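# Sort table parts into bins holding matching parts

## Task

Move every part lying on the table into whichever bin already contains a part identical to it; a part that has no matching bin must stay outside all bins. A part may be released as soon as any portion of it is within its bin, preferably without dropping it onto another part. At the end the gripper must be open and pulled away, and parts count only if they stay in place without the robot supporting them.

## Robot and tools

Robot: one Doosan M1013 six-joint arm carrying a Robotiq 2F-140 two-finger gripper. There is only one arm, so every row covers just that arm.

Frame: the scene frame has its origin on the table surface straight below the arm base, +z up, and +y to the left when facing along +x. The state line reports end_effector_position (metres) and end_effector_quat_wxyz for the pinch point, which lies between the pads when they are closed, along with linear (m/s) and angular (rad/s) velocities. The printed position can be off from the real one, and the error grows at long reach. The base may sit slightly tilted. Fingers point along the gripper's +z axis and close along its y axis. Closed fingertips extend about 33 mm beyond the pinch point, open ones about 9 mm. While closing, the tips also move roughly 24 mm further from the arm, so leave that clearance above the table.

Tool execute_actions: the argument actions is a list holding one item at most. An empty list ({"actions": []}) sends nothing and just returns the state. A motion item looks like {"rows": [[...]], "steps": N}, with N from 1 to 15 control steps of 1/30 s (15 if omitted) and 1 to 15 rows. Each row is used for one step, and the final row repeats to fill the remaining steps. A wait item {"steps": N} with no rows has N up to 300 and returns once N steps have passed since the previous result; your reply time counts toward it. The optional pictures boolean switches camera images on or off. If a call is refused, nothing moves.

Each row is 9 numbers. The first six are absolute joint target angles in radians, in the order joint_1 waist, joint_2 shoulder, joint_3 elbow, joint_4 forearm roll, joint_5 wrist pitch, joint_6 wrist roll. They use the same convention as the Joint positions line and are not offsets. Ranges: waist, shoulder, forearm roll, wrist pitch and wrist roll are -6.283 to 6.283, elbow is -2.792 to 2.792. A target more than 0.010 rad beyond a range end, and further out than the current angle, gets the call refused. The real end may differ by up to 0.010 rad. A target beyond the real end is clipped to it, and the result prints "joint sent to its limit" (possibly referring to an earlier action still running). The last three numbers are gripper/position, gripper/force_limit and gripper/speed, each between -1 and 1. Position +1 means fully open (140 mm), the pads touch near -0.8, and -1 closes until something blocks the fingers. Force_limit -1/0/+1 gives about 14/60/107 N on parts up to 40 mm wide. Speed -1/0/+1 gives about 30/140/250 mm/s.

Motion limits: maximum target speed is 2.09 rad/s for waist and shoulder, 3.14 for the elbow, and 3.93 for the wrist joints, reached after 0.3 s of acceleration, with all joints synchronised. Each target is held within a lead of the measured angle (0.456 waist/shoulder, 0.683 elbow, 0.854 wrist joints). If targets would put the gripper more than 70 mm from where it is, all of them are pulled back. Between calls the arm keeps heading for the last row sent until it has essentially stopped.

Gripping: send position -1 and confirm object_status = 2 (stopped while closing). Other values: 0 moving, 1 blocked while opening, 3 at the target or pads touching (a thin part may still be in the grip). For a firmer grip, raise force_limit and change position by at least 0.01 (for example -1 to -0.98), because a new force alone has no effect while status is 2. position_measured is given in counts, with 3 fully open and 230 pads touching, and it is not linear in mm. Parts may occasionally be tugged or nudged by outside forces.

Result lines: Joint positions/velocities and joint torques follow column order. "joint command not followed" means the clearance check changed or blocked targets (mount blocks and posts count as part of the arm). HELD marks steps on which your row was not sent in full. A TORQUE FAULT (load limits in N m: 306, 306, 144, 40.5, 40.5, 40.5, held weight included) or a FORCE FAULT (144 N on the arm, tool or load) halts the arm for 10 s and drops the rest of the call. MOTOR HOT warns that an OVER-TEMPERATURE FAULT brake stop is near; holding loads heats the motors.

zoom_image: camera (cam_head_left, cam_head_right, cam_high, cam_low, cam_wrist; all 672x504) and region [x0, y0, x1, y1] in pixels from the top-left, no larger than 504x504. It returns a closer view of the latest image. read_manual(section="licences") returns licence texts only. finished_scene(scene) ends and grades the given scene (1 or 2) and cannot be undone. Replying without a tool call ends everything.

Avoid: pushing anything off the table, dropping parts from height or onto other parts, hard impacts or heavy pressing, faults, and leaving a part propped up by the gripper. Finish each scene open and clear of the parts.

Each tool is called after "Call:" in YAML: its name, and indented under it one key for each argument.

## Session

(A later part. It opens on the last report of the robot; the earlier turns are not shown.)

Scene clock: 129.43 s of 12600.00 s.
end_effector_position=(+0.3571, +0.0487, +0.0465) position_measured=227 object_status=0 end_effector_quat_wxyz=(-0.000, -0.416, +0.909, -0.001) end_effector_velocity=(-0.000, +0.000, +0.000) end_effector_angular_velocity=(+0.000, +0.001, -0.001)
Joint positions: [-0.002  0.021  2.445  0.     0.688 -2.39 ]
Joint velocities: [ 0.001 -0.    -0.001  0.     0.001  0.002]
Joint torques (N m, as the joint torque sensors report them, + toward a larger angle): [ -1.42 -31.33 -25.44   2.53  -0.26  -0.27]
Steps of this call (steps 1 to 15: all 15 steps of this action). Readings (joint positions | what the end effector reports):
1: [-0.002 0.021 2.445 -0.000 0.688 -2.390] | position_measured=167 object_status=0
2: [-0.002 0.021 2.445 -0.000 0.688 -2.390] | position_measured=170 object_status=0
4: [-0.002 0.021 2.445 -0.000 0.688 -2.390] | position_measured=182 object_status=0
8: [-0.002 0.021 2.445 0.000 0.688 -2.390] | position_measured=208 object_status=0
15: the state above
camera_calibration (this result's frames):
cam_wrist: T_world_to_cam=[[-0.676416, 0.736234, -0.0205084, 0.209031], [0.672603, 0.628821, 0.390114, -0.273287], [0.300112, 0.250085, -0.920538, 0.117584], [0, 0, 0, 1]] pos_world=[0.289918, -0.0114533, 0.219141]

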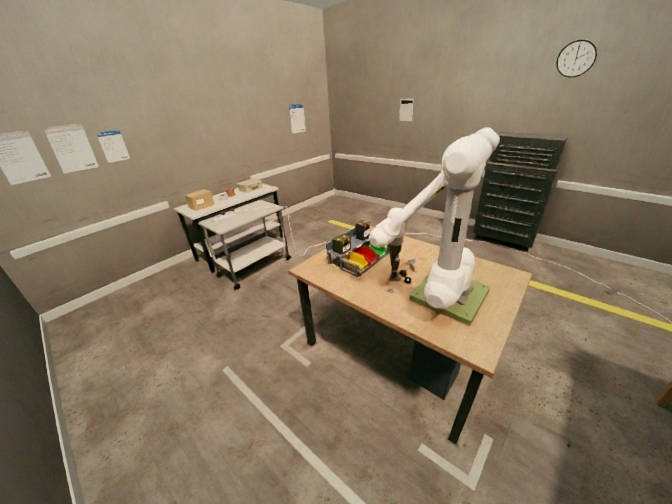

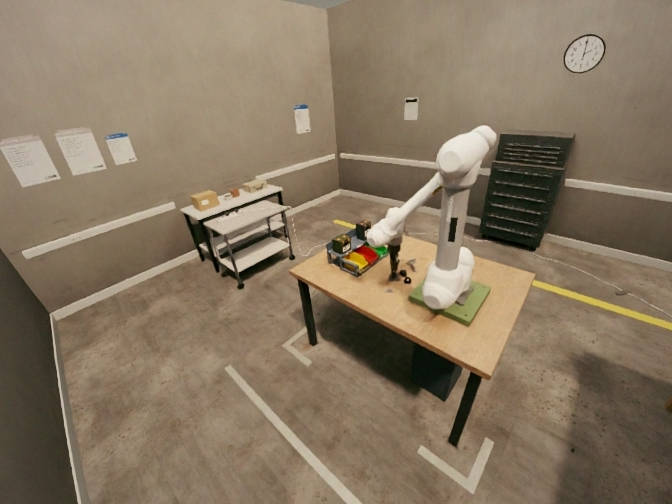

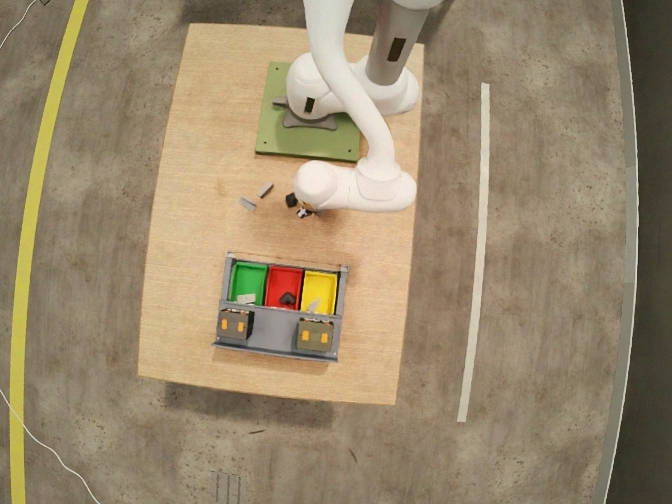

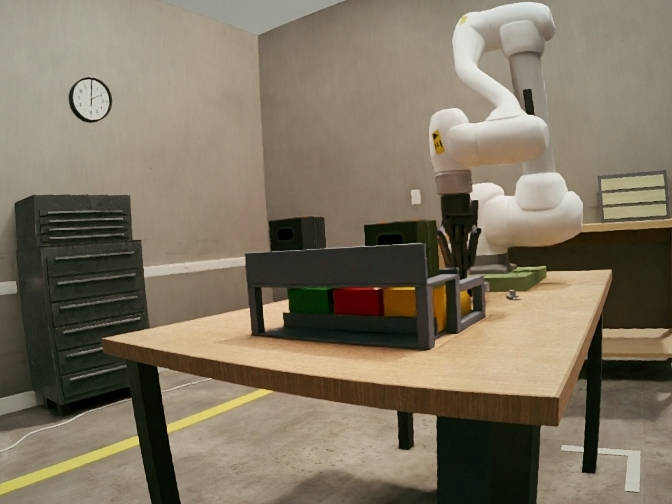

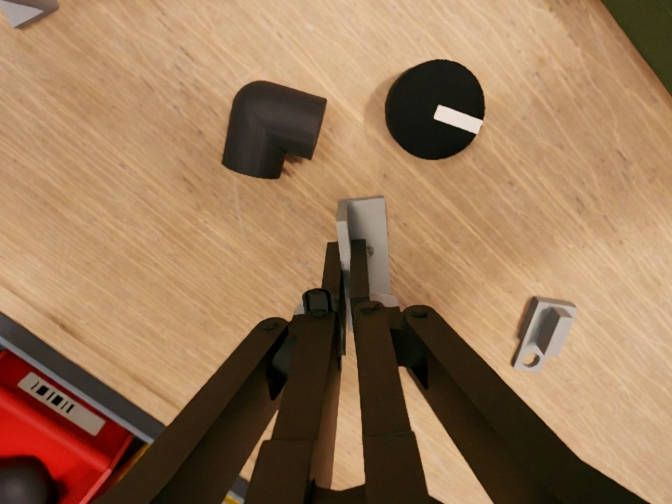

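Call:
execute_actions:
  actions:
    - {"rows":[[-0.002,-0.172,2.3177,0,1.008,-2.39,-1,0.3,-0.2]],"steps":12}
  pictures: false

Call:
execute_actions:
  actions:
    - {"rows":[[-0.3024,0.2323,1.9036,0,1.0177,-1.831,-1,0.3,-0.2]]}
  pictures: false

Call:
execute_actions:
  actions:
    - {"steps":15}

Scene clock: 145.53 s of 12600.00 s.
end_effector_position=(+0.3561, +0.0489, +0.1697) position_measured=227 object_status=2 end_effector_quat_wxyz=(+0.000, -0.416, +0.909, -0.001) end_effector_velocity=(-0.009, +0.000, +0.008) end_effector_angular_velocity=(-0.001, +0.018, +0.000)
Joint positions: [-0.002 -0.172  2.318  0.     1.007 -2.39 ]
Joint velocities: [ 0.001 -0.014 -0.006  0.     0.039  0.001]
Joint torques (N m, as the joint torque sensors report them, + toward a larger angle): [ -4.04  10.46 -23.65   2.38  -0.28  -0.19]
Steps of this call (steps 1 to 15: the robot went on to your last target; steps 16 to 90: nothing new was sent; then 12.70 s passed at rest; steps 91 to 102: all 12 steps of this action). Readings (joint positions | what the end effector reports):
91: [-0.002 0.021 2.444 -0.000 0.688 -2.390] | position_measured=227 object_status=2
92: [-0.002 0.018 2.442 -0.000 0.694 -2.390] | position_measured=227 object_status=2
94: [-0.002 -0.012 2.423 -0.000 0.743 -2.390] | position_measured=227 object_status=2
98: [-0.002 -0.119 2.352 -0.000 0.920 -2.390] | position_measured=227 object_status=2
102: the state above

Scene clock: 146.03 s of 12600.00 s.
end_effector_position=(+0.5411, -0.0646, +0.1798) position_measured=227 object_status=2 end_effector_quat_wxyz=(+0.000, -0.112, +0.994, +0.000) end_effector_velocity=(+0.388, -0.355, -0.041) end_effector_angular_velocity=(+0.007, +0.000, -1.458)
Joint positions: [-0.224  0.126  2.012  0.     1.015 -1.977]
Joint velocities: [-0.512  0.688 -0.704 -0.     0.016  0.947]
Joint torques (N m, as the joint torque sensors report them, + toward a larger angle): [ -1.92 -48.46 -33.37   3.17   0.01  -0.31]
Steps of this call (steps 1 to 15: all 15 steps of this action). Readings (joint positions | what the end effector reports):
1: [-0.002 -0.172 2.318 0.000 1.008 -2.390] | position_measured=227 object_status=2
2: [-0.005 -0.169 2.314 0.000 1.008 -2.385] | position_measured=227 object_status=2
4: [-0.027 -0.139 2.284 0.000 1.009 -2.343] | position_measured=227 object_status=2
8: [-0.101 -0.039 2.182 0.000 1.011 -2.206] | position_measured=227 object_status=2
15: the state above

Scene clock: 146.53 s of 12600.00 s.
end_effector_position=(+0.5975, -0.1239, +0.1701) position_measured=227 object_status=2 end_effector_quat_wxyz=(+0.000, +0.000, +1.000, +0.001) end_effector_velocity=(-0.000, +0.000, -0.000) end_effector_angular_velocity=(+0.000, +0.000, +0.001)
Joint positions: [-0.302  0.232  1.904 -0.     1.018 -1.831]
Joint velocities: [ 0.     0.     0.     0.    -0.    -0.002]
Joint torques (N m, as the joint torque sensors report them, + toward a larger angle): [ -0.01 -60.63 -34.12   4.07  -0.33  -0.35]
Steps of this call (steps 1 to 15: the robot went on to your last target). Readings (joint positions | what the end effector reports):
1: [-0.241 0.150 1.988 0.000 1.016 -1.945] | position_measured=227 object_status=2
2: [-0.258 0.173 1.965 0.000 1.016 -1.913] | position_measured=227 object_status=2
4: [-0.289 0.214 1.923 0.000 1.017 -1.857] | position_measured=227 object_status=2
8: [-0.302 0.232 1.904 -0.000 1.018 -1.831] | position_measured=227 object_status=2
15: the state above
camera_calibration (this result's frames):
cam_wrist: T_world_to_cam=[[0.115997, 0.993099, -0.017299, 0.059053], [0.914687, -0.100017, 0.391592, -0.609785], [0.387159, -0.0612468, -0.919976, 0.111718], [0, 0, 0, 1]] pos_world=[0.50766, -0.112792, 0.342587]

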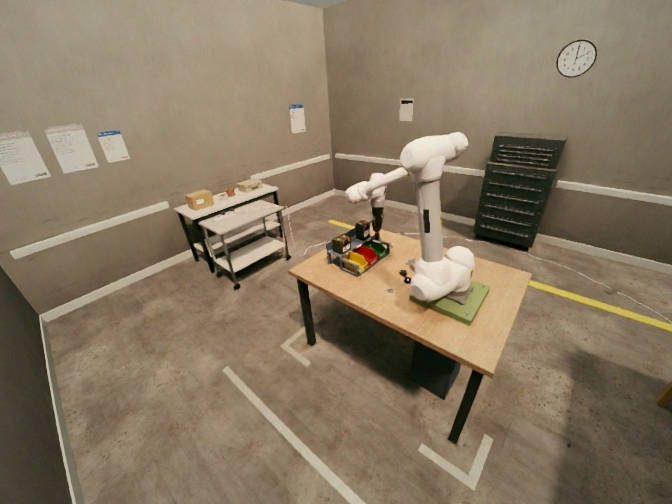

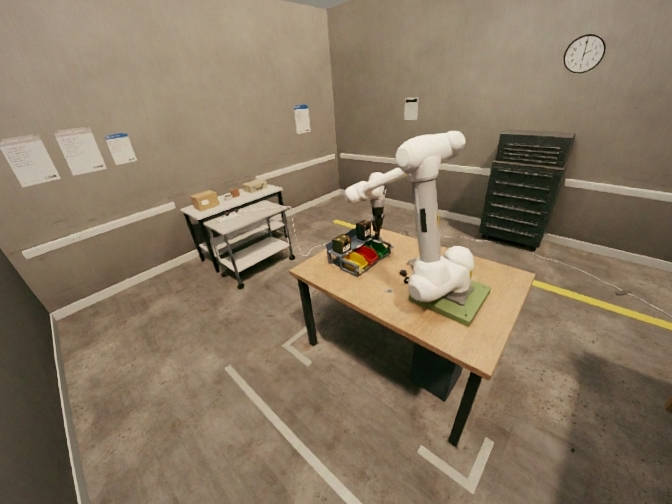

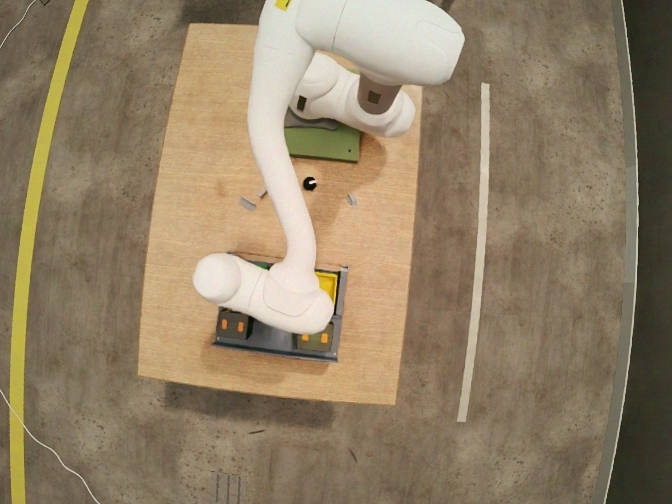

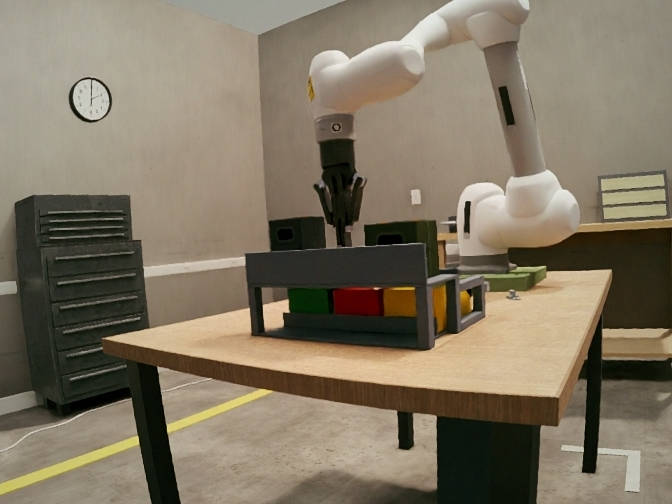

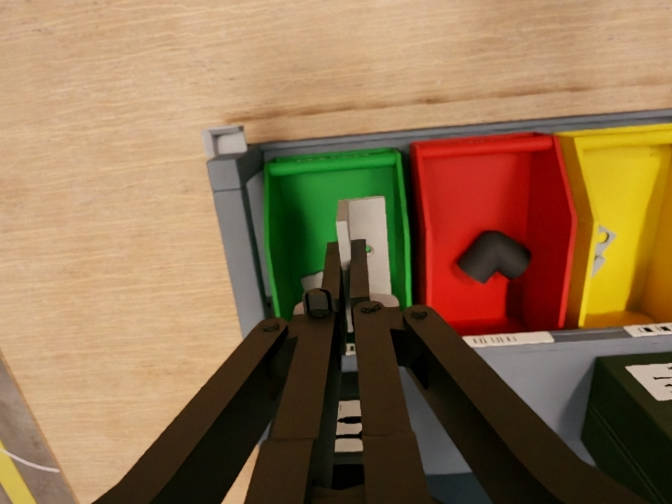

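Call:
execute_actions:
  actions:
    - {"rows":[[-0.29,0.328,1.9612,0,0.8644,-1.819,-1,0.3,-0.2]]}

Scene clock: 158.73 s of 12600.00 s.
end_effector_position=(+0.6056, -0.1180, +0.0851) position_measured=227 object_status=2 end_effector_quat_wxyz=(+0.000, +0.000, +1.000, +0.001) end_effector_velocity=(+0.001, -0.000, +0.001) end_effector_angular_velocity=(-0.000, -0.003, -0.002)
Joint positions: [-0.29   0.328  1.961 -0.     0.864 -1.819]
Joint velocities: [-0.    -0.    -0.002  0.    -0.001  0.001]
Joint torques (N m, as the joint torque sensors report them, + toward a larger angle): [ -0.49 -66.65 -30.48   3.07  -0.3   -0.27]
Steps of this call (steps 1 to 15: the robot went on to your last target; steps 16 to 90: nothing new was sent; then 8.70 s passed at rest; steps 91 to 105: all 15 steps of this action). Readings (joint positions | what the end effector reports):
91: [-0.302 0.232 1.904 0.000 1.017 -1.831] | position_measured=227 object_status=2
92: [-0.302 0.236 1.905 0.000 1.011 -1.831] | position_measured=227 object_status=2
94: [-0.298 0.265 1.923 0.000 0.964 -1.827] | position_measured=227 object_status=2
98: [-0.290 0.328 1.961 -0.000 0.867 -1.819] | position_measured=227 object_status=2
105: the state above
camera_calibration (this result's frames):
cam_wrist: T_world_to_cam=[[0.11565, 0.993137, -0.0174211, 0.0510344], [0.914782, -0.099659, 0.391462, -0.583348], [0.387039, -0.0612091, -0.920029, 0.0308108], [0, 0, 0, 1]] pos_world=[0.515809, -0.106934, 0.257595]

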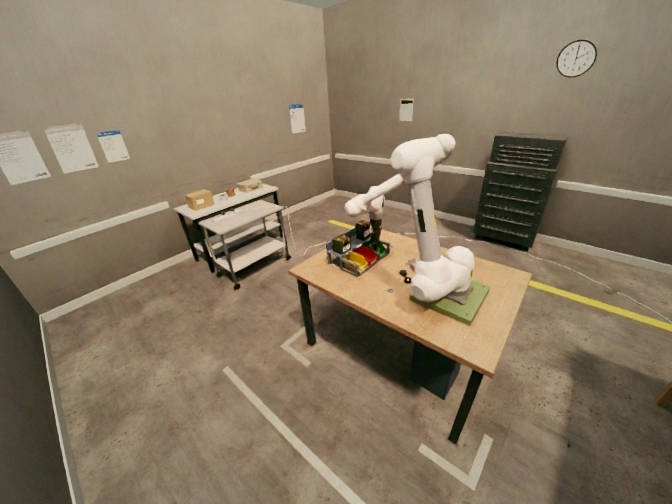

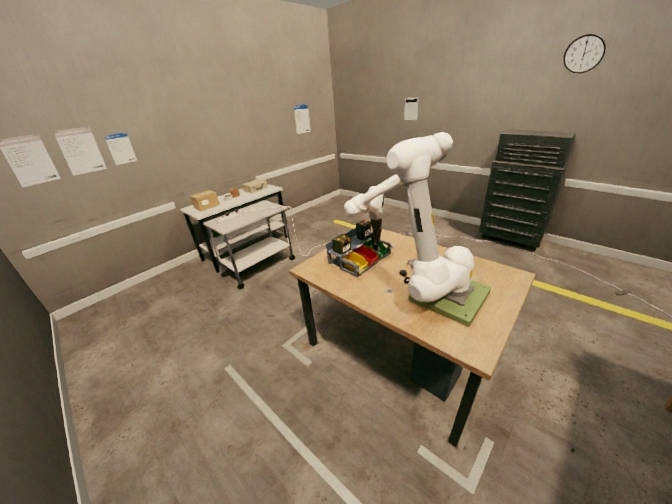

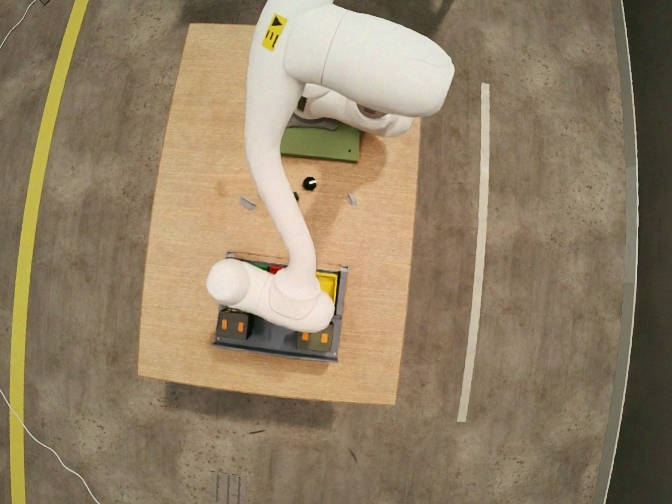

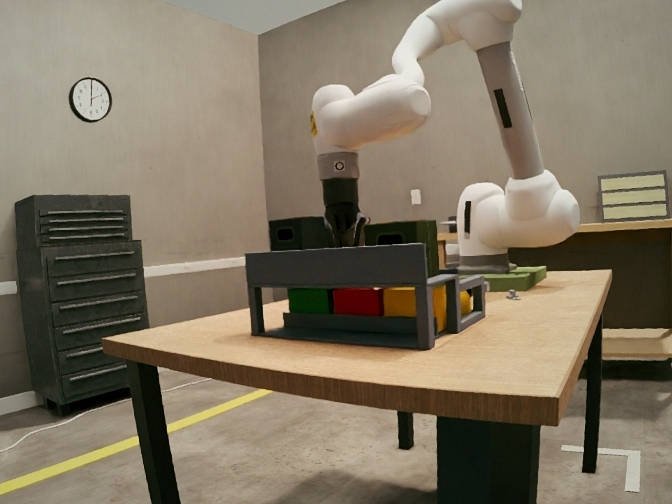

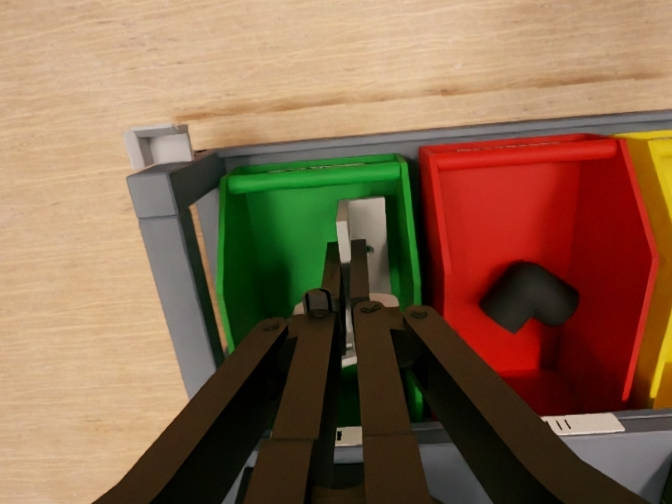

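Call:
execute_actions:
  actions:
    - {"rows":[[-0.292,0.339,1.9674,0,0.847,-1.819,-1,0.3,-0.2],[-0.292,0.339,1.9674,0,0.847,-1.819,-1,0.3,-0.2],[-0.292,0.339,1.9674,0,0.847,-1.819,-1,0.3,-0.2],[-0.293,0.352,1.9745,0,0.827,-1.819,-1,0.3,-0.2]],"steps":12}
  pictures: false

Call:
execute_actions:
  actions:
    - {"rows":[[-0.293,0.352,1.9745,0,0.827,-1.819,-0.62,0.3,-0.5]],"steps":12}

Scene clock: 168.87 s of 12600.00 s.
end_effector_position=(+0.6055, -0.1198, +0.0647) position_measured=227 object_status=2 end_effector_quat_wxyz=(+0.000, +0.001, +1.000, +0.001) end_effector_velocity=(+0.001, -0.000, +0.000) end_effector_angular_velocity=(-0.000, -0.001, -0.000)
Joint positions: [-0.293  0.352  1.975 -0.     0.827 -1.819]
Joint velocities: [ 0.     0.    -0.001  0.    -0.001  0.   ]
Joint torques (N m, as the joint torque sensors report them, + toward a larger angle): [ -0.6  -63.66 -29.31   3.28   0.08  -0.34]
Steps of this call (steps 1 to 15: the robot went on to your last target; steps 16 to 90: nothing new was sent; then 6.73 s passed at rest; steps 91 to 102: all 12 steps of this action). Readings (joint positions | what the end effector reports):
91: [-0.290 0.328 1.961 0.000 0.864 -1.819] | position_measured=227 object_status=2
92: [-0.290 0.331 1.963 0.000 0.858 -1.819] | position_measured=227 object_status=2
94: [-0.292 0.339 1.967 0.000 0.847 -1.819] | position_measured=227 object_status=2
98: [-0.293 0.352 1.975 -0.000 0.827 -1.819] | position_measured=227 object_status=2
102: the state above

Scene clock: 169.27 s of 12600.00 s.
end_effector_position=(+0.6056, -0.1199, +0.0648) position_measured=208 object_status=0 end_effector_quat_wxyz=(+0.000, +0.002, +1.000, +0.001) end_effector_velocity=(+0.000, -0.001, +0.001) end_effector_angular_velocity=(-0.000, -0.002, -0.003)
Joint positions: [-0.293  0.352  1.975 -0.     0.827 -1.819]
Joint velocities: [-0.001 -0.001 -0.     0.    -0.     0.001]
Joint torques (N m, as the joint torque sensors report them, + toward a larger angle): [ -0.71 -66.34 -29.92   3.15  -0.06  -0.66]
Steps of this call (steps 1 to 12: all 12 steps of this action). Readings (joint positions | what the end effector reports):
1: [-0.293 0.352 1.975 -0.000 0.827 -1.819] | position_measured=227 object_status=0
2: [-0.293 0.352 1.975 -0.000 0.827 -1.819] | position_measured=227 object_status=0
4: [-0.293 0.352 1.975 -0.000 0.827 -1.819] | position_measured=216 object_status=0
8: [-0.293 0.352 1.975 -0.000 0.827 -1.819] | position_measured=208 object_status=0
12: the state above
camera_calibration (this result's frames):
cam_wrist: T_world_to_cam=[[0.118633, 0.992786, -0.0174108, 0.0506768], [0.914365, -0.102392, 0.391731, -0.575651], [0.387122, -0.062392, -0.919915, 0.011831], [0, 0, 0, 1]] pos_world=[0.515763, -0.108515, 0.237266]

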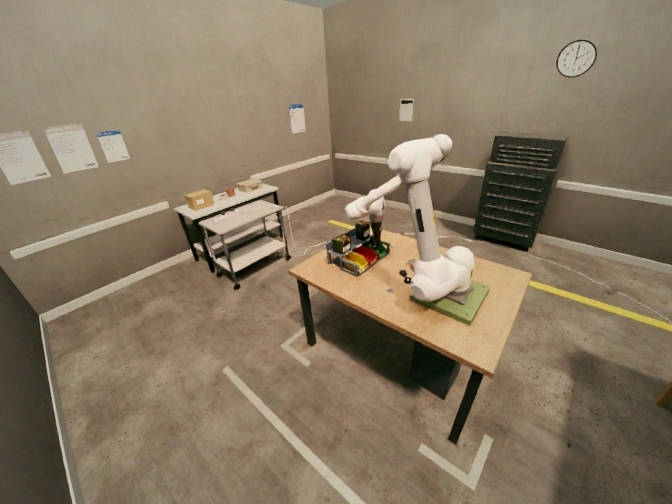

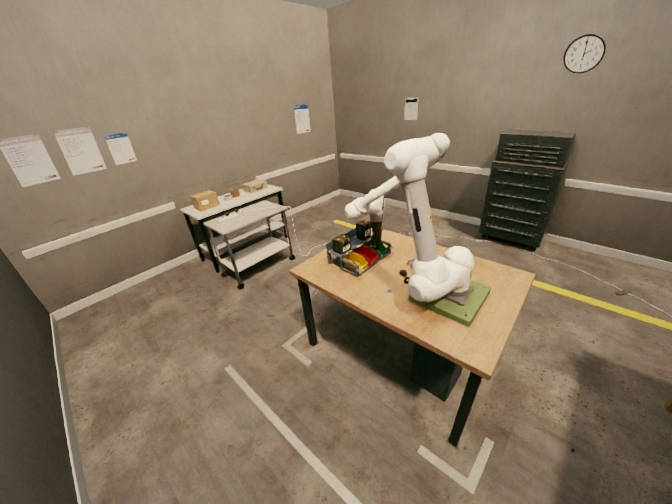

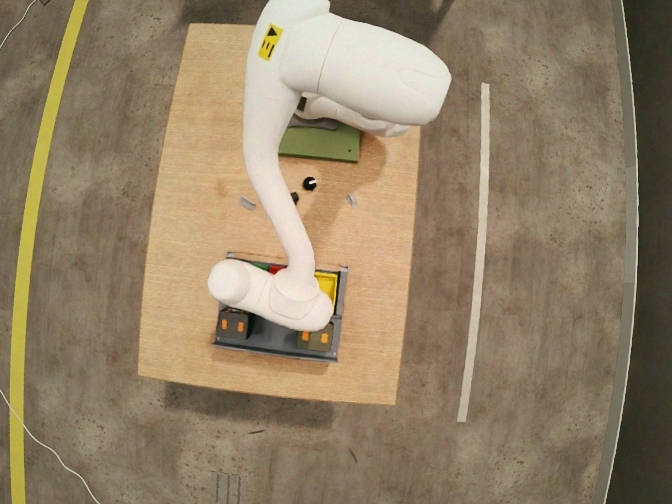

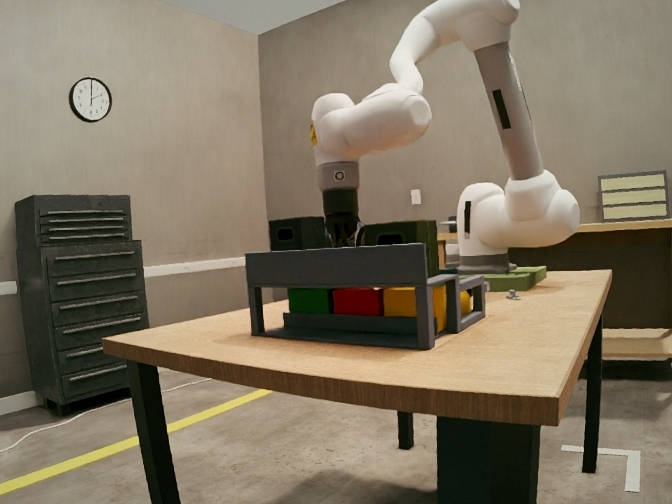

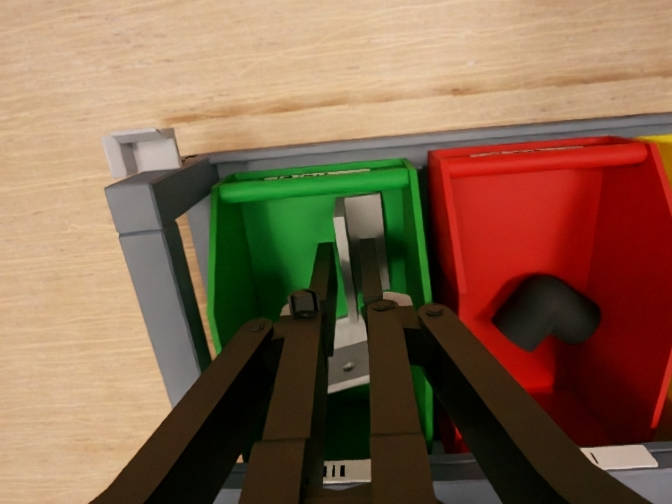

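Call:
execute_actions:
  actions:
    - {"rows":[[-0.293,0.2323,1.9036,0,1.0177,-1.819,-0.62,0.3,-0.5]],"steps":10}
  pictures: false

Call:
execute_actions:
  actions:
    - {"rows":[[-0.4924,-0.1438,2.4298,0,0.867,-1.341,-0.35,0.3,0]]}
  pictures: false

Call:
execute_actions:
  actions:
    - {"steps":12}

Scene clock: 182.50 s of 12600.00 s.
end_effector_position=(+0.5990, -0.1184, +0.1702) position_measured=208 object_status=3 end_effector_quat_wxyz=(+0.001, +0.002, +1.000, +0.001) end_effector_velocity=(-0.007, +0.002, -0.000) end_effector_angular_velocity=(+0.006, +0.022, +0.000)
Joint positions: [-0.293  0.232  1.904  0.     1.017 -1.819]
Joint velocities: [ 0.001  0.001 -0.001  0.     0.022  0.001]
Joint torques (N m, as the joint torque sensors report them, + toward a larger angle): [ -2.5  -31.29 -23.13   2.66   0.06  -0.32]
Steps of this call (steps 1 to 15: the robot went on to your last target; steps 16 to 90: nothing new was sent; then 9.90 s passed at rest; steps 91 to 100: all 10 steps of this action). Readings (joint positions | what the end effector reports):
91: [-0.293 0.352 1.974 0.000 0.827 -1.819] | position_measured=208 object_status=3
92: [-0.293 0.349 1.973 0.000 0.833 -1.819] | position_measured=208 object_status=3
94: [-0.293 0.320 1.955 0.000 0.880 -1.819] | position_measured=208 object_status=3
98: [-0.293 0.241 1.909 0.000 1.003 -1.819] | position_measured=208 object_status=3
100: the state above

Scene clock: 183.00 s of 12600.00 s.
end_effector_position=(+0.3781, -0.1242, +0.1311) position_measured=173 object_status=3 end_effector_quat_wxyz=(+0.001, +0.257, +0.966, +0.002) end_effector_velocity=(-0.509, +0.066, -0.144) end_effector_angular_velocity=(+0.007, +0.003, -1.197)
Joint positions: [-0.445 -0.054  2.305  0.     0.902 -1.455]
Joint velocities: [-0.352 -0.67   0.934  0.    -0.263  0.845]
Joint torques (N m, as the joint torque sensors report them, + toward a larger angle): [  2.04 -23.99 -30.85   3.11  -0.3   -0.1 ]
Steps of this call (steps 1 to 15: all 15 steps of this action). Readings (joint positions | what the end effector reports):
1: [-0.293 0.232 1.904 0.000 1.017 -1.819] | position_measured=208 object_status=0
2: [-0.295 0.229 1.909 0.000 1.015 -1.814] | position_measured=204 object_status=0
4: [-0.312 0.199 1.950 0.000 1.001 -1.776] | position_measured=189 object_status=0
8: [-0.361 0.105 2.082 0.000 0.965 -1.657] | position_measured=173 object_status=0
15: the state above

Scene clock: 183.40 s of 12600.00 s.
end_effector_position=(+0.3108, -0.1124, +0.1096) position_measured=173 object_status=3 end_effector_quat_wxyz=(+0.000, +0.334, +0.943, +0.002) end_effector_velocity=(-0.002, +0.001, -0.001) end_effector_angular_velocity=(+0.001, +0.002, +0.001)
Joint positions: [-0.492 -0.144  2.43  -0.     0.867 -1.341]
Joint velocities: [-0.    -0.     0.003  0.     0.    -0.001]
Joint torques (N m, as the joint torque sensors report them, + toward a larger angle): [ -0.81 -16.11 -31.62   3.19  -0.04  -0.14]
Steps of this call (steps 1 to 12: the robot went on to your last target). Readings (joint positions | what the end effector reports):
1: [-0.457 -0.077 2.336 0.000 0.893 -1.426] | position_measured=173 object_status=3
2: [-0.469 -0.099 2.368 0.000 0.884 -1.398] | position_measured=173 object_status=3
4: [-0.487 -0.134 2.417 -0.000 0.871 -1.353] | position_measured=173 object_status=3
8: [-0.492 -0.144 2.429 -0.000 0.867 -1.341] | position_measured=173 object_status=3
12: the state above
camera_calibration (this result's frames):
cam_wrist: T_world_to_cam=[[0.714658, 0.699311, -0.0151279, -0.139479], [0.648153, -0.653935, 0.390214, -0.301959], [0.262988, -0.288674, -0.9206, 0.180852], [0, 0, 0, 1]] pos_world=[0.247833, -0.0477152, 0.282211]

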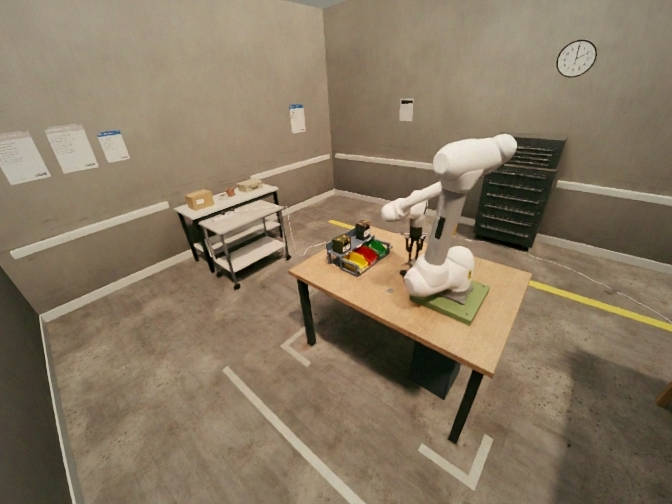

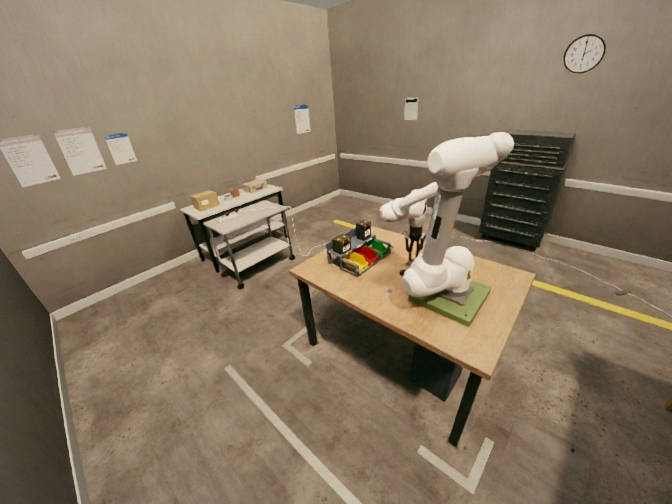

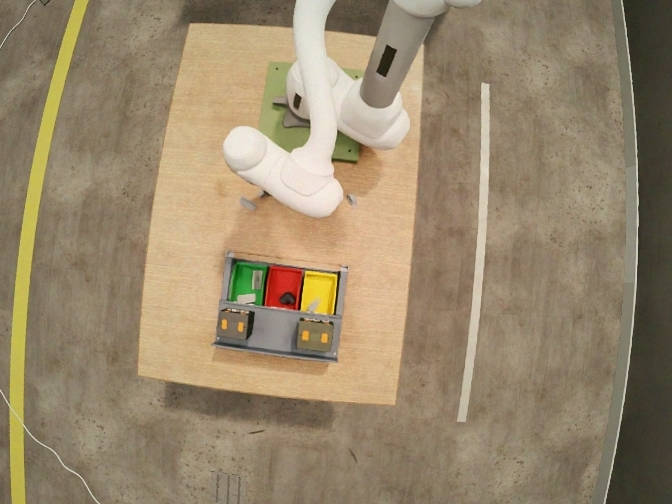

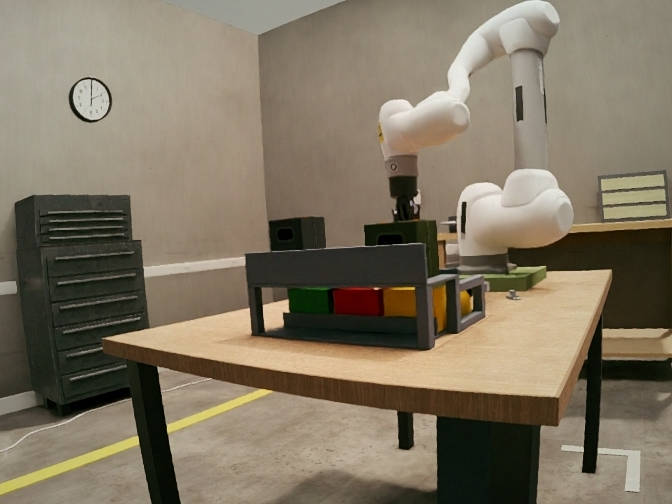

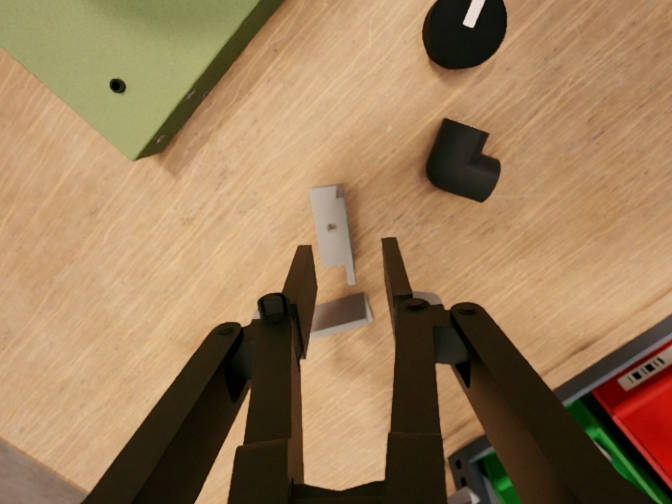

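Call:
execute_actions:
  actions:
    - {"rows":[[-0.496,-0.0274,2.492,0,0.6885,-1.36,-0.35,0.3,0]],"steps":11}
  pictures: false

Call:
execute_actions:
  actions:
    - {"rows":[[-0.496,-0.0274,2.492,0,0.6885,-1.36,-1,0.3,-0.2]]}
  pictures: false

Call:
execute_actions:
  actions:
    - {"rows":[[-0.496,-0.207,2.38,0,0.98,-1.36,-1,0.3,-0.2]],"steps":11}
  pictures: false

Call:
execute_actions:
  actions:
    - {"rows":[[-0.3374,0.2469,1.8843,0,1.0224,-1.866,-1,0.3,-0.2]]}
  pictures: false

Call:
execute_actions:
  actions:
    - {"steps":10}
  pictures: false

Call:
execute_actions:
  actions:
    - {"rows":[[-0.3374,0.31,1.932,0,0.9116,-1.866,-1,0.3,-0.2]],"steps":12}

Scene clock: 203.47 s of 12600.00 s.
end_effector_position=(+0.3109, -0.1135, +0.0466) position_measured=173 object_status=3 end_effector_quat_wxyz=(+0.000, +0.326, +0.945, +0.002) end_effector_velocity=(+0.002, -0.001, +0.000) end_effector_angular_velocity=(-0.003, -0.006, -0.000)
Joint positions: [-0.496 -0.027  2.492  0.     0.689 -1.36 ]
Joint velocities: [-0.001 -0.    -0.    -0.    -0.007 -0.001]
Joint torques (N m, as the joint torque sensors report them, + toward a larger angle): [  1.18 -24.72 -24.92   2.66  -0.52  -0.16]
Steps of this call (steps 1 to 30: the robot went on to your last target; steps 31 to 90: nothing new was sent; then 16.70 s passed at rest; steps 91 to 101: all 11 steps of this action). Readings (joint positions | what the end effector reports):
91: [-0.492 -0.144 2.430 0.000 0.867 -1.341] | position_measured=173 object_status=3
92: [-0.492 -0.141 2.432 0.000 0.861 -1.341] | position_measured=173 object_status=3
94: [-0.493 -0.111 2.447 0.000 0.815 -1.346] | position_measured=173 object_status=3
98: [-0.496 -0.031 2.490 0.000 0.694 -1.359] | position_measured=173 object_status=3
101: the state above

Scene clock: 203.97 s of 12600.00 s.
end_effector_position=(+0.3110, -0.1135, +0.0466) position_measured=227 object_status=0 end_effector_quat_wxyz=(+0.000, +0.326, +0.945, +0.002) end_effector_velocity=(-0.001, +0.000, -0.000) end_effector_angular_velocity=(+0.001, +0.001, -0.000)
Joint positions: [-0.496 -0.027  2.492 -0.     0.689 -1.36 ]
Joint velocities: [-0.     0.     0.001  0.     0.    -0.   ]
Joint torques (N m, as the joint torque sensors report them, + toward a larger angle): [ -0.37 -19.1  -23.32   2.63  -0.73  -0.53]
Steps of this call (steps 1 to 15: all 15 steps of this action). Readings (joint positions | what the end effector reports):
1: [-0.496 -0.027 2.492 0.000 0.689 -1.360] | position_measured=173 object_status=0
2: [-0.496 -0.027 2.492 0.000 0.689 -1.360] | position_measured=176 object_status=0
4: [-0.496 -0.027 2.492 0.000 0.689 -1.360] | position_measured=188 object_status=0
8: [-0.496 -0.027 2.492 -0.000 0.689 -1.360] | position_measured=214 object_status=0
15: the state above

Scene clock: 204.33 s of 12600.00 s.
end_effector_position=(+0.3101, -0.1136, +0.1523) position_measured=227 object_status=2 end_effector_quat_wxyz=(+0.001, +0.326, +0.945, +0.002) end_effector_velocity=(-0.006, +0.003, +0.029) end_effector_angular_velocity=(+0.002, +0.004, -0.001)
Joint positions: [-0.496 -0.207  2.38   0.     0.978 -1.36 ]
Joint velocities: [ 0.    -0.047 -0.028  0.     0.08   0.001]
Joint torques (N m, as the joint torque sensors report them, + toward a larger angle): [ -5.8   17.18 -21.56   2.69  -0.34  -0.33]
Steps of this call (steps 1 to 11: all 11 steps of this action). Readings (joint positions | what the end effector reports):
1: [-0.496 -0.027 2.492 -0.000 0.689 -1.360] | position_measured=227 object_status=2
2: [-0.496 -0.031 2.490 -0.000 0.694 -1.360] | position_measured=227 object_status=2
4: [-0.496 -0.060 2.471 -0.000 0.743 -1.360] | position_measured=227 object_status=2
8: [-0.496 -0.170 2.403 -0.000 0.920 -1.360] | position_measured=227 object_status=2
11: the state above

Scene clock: 204.83 s of 12600.00 s.
end_effector_position=(+0.5154, -0.1473, +0.1782) position_measured=227 object_status=2 end_effector_quat_wxyz=(+0.001, +0.097, +0.995, +0.001) end_effector_velocity=(+0.504, -0.027, -0.015) end_effector_angular_velocity=(-0.003, +0.002, +1.122)
Joint positions: [-0.384  0.114  2.029  0.     1.01  -1.718]
Joint velocities: [ 0.268  0.768 -0.838  0.     0.074 -0.854]
Joint torques (N m, as the joint torque sensors report them, + toward a larger angle): [  3.51 -44.24 -33.41   3.64  -0.06  -0.15]
Steps of this call (steps 1 to 15: all 15 steps of this action). Readings (joint positions | what the end effector reports):
1: [-0.496 -0.207 2.380 0.000 0.979 -1.360] | position_measured=227 object_status=2
2: [-0.495 -0.204 2.376 0.000 0.980 -1.364] | position_measured=227 object_status=2
4: [-0.484 -0.174 2.344 0.000 0.983 -1.398] | position_measured=227 object_status=2
8: [-0.447 -0.068 2.228 0.000 0.993 -1.515] | position_measured=227 object_status=2
15: the state above

Scene clock: 205.17 s of 12600.00 s.
end_effector_position=(+0.6024, -0.1477, +0.1702) position_measured=227 object_status=2 end_effector_quat_wxyz=(+0.000, +0.000, +1.000, +0.001) end_effector_velocity=(+0.000, -0.000, +0.000) end_effector_angular_velocity=(-0.000, -0.000, +0.001)
Joint positions: [-0.337  0.247  1.885  0.     1.022 -1.866]
Joint velocities: [-0.     0.    -0.001 -0.     0.    -0.002]
Joint torques (N m, as the joint torque sensors report them, + toward a larger angle): [ -1.   -62.42 -35.31   3.69  -0.27  -0.34]
Steps of this call (steps 1 to 10: the robot went on to your last target). Readings (joint positions | what the end effector reports):
1: [-0.375 0.140 2.001 0.000 1.012 -1.747] | position_measured=227 object_status=2
2: [-0.366 0.166 1.973 0.000 1.015 -1.776] | position_measured=227 object_status=2
4: [-0.348 0.215 1.919 0.000 1.019 -1.831] | position_measured=227 object_status=2
8: [-0.337 0.247 1.885 0.000 1.022 -1.866] | position_measured=227 object_status=2
10: the state above

Scene clock: 205.57 s of 12600.00 s.
end_effector_position=(+0.6050, -0.1484, +0.1088) position_measured=227 object_status=2 end_effector_quat_wxyz=(+0.000, +0.000, +1.000, +0.001) end_effector_velocity=(+0.001, -0.000, +0.001) end_effector_angular_velocity=(-0.001, -0.004, -0.001)
Joint positions: [-0.337  0.31   1.932 -0.     0.912 -1.866]
Joint velocities: [-0.    -0.002 -0.001 -0.    -0.002  0.001]
Joint torques (N m, as the joint torque sensors report them, + toward a larger angle): [  0.59 -63.16 -32.52   3.68  -0.39  -0.63]
Steps of this call (steps 1 to 12: all 12 steps of this action). Readings (joint positions | what the end effector reports):
1: [-0.337 0.247 1.885 0.000 1.022 -1.866] | position_measured=227 object_status=2
2: [-0.337 0.250 1.887 0.000 1.016 -1.866] | position_measured=227 object_status=2
4: [-0.337 0.279 1.910 0.000 0.965 -1.866] | position_measured=227 object_status=2
8: [-0.337 0.310 1.932 -0.000 0.912 -1.866] | position_measured=227 object_status=2
12: the state above
camera_calibration (this result's frames):
cam_wrist: T_world_to_cam=[[0.115989, 0.993108, -0.0168331, 0.0813774], [0.914736, -0.100201, 0.391431, -0.595197], [0.387047, -0.0607997, -0.920053, 0.0510878], [0, 0, 0, 1]] pos_world=[0.515235, -0.13735, 0.281352]

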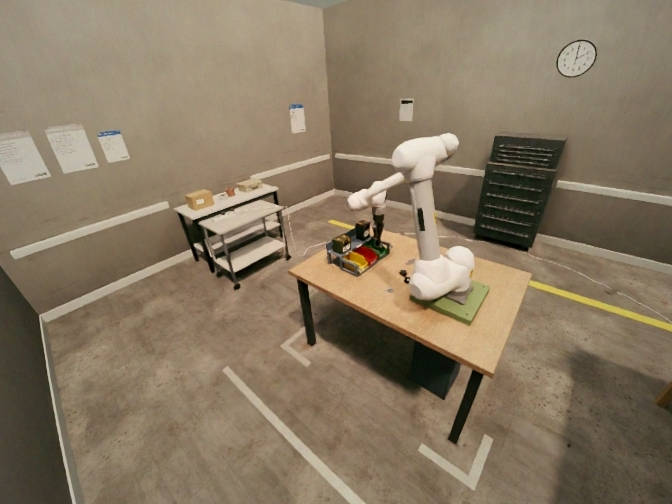

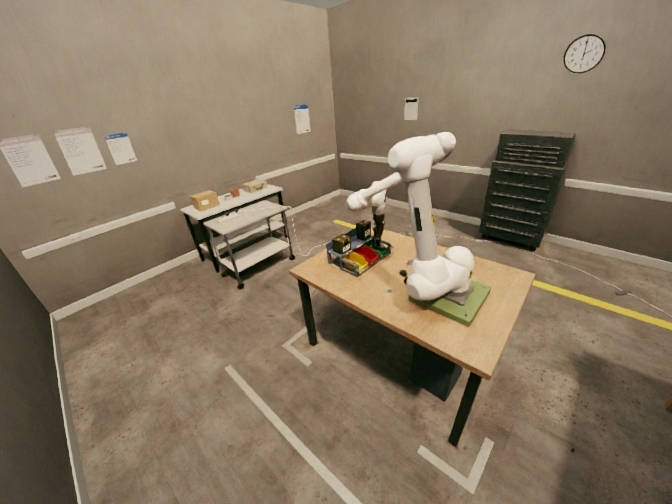

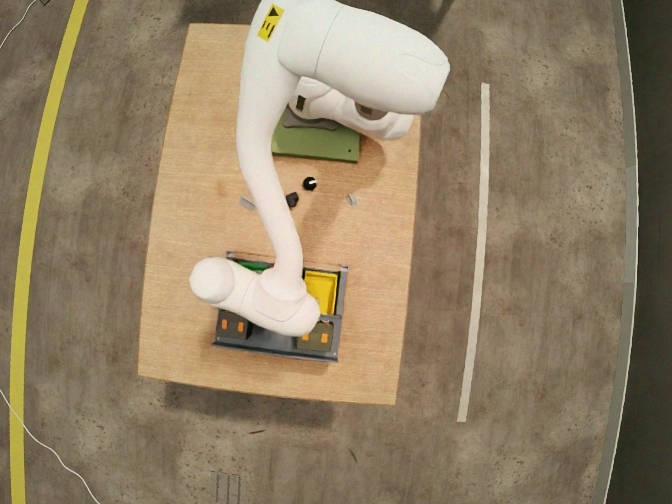

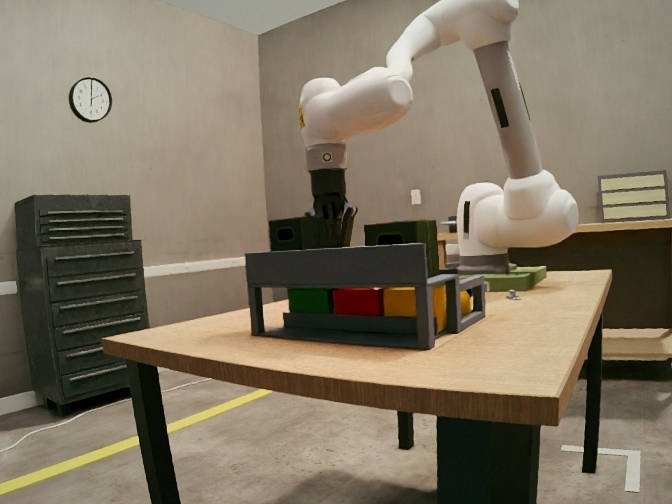

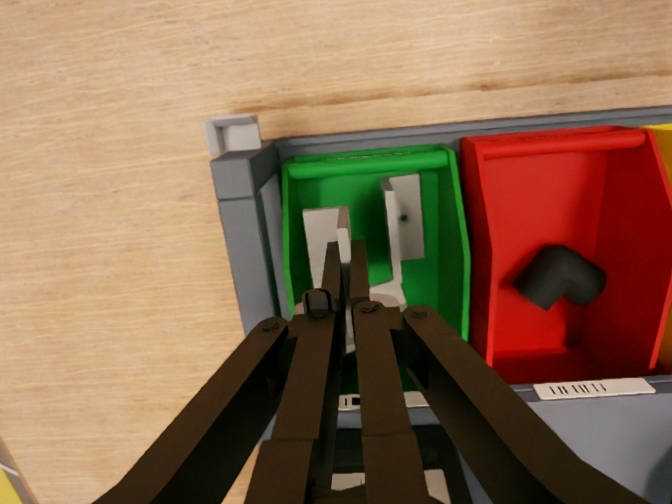

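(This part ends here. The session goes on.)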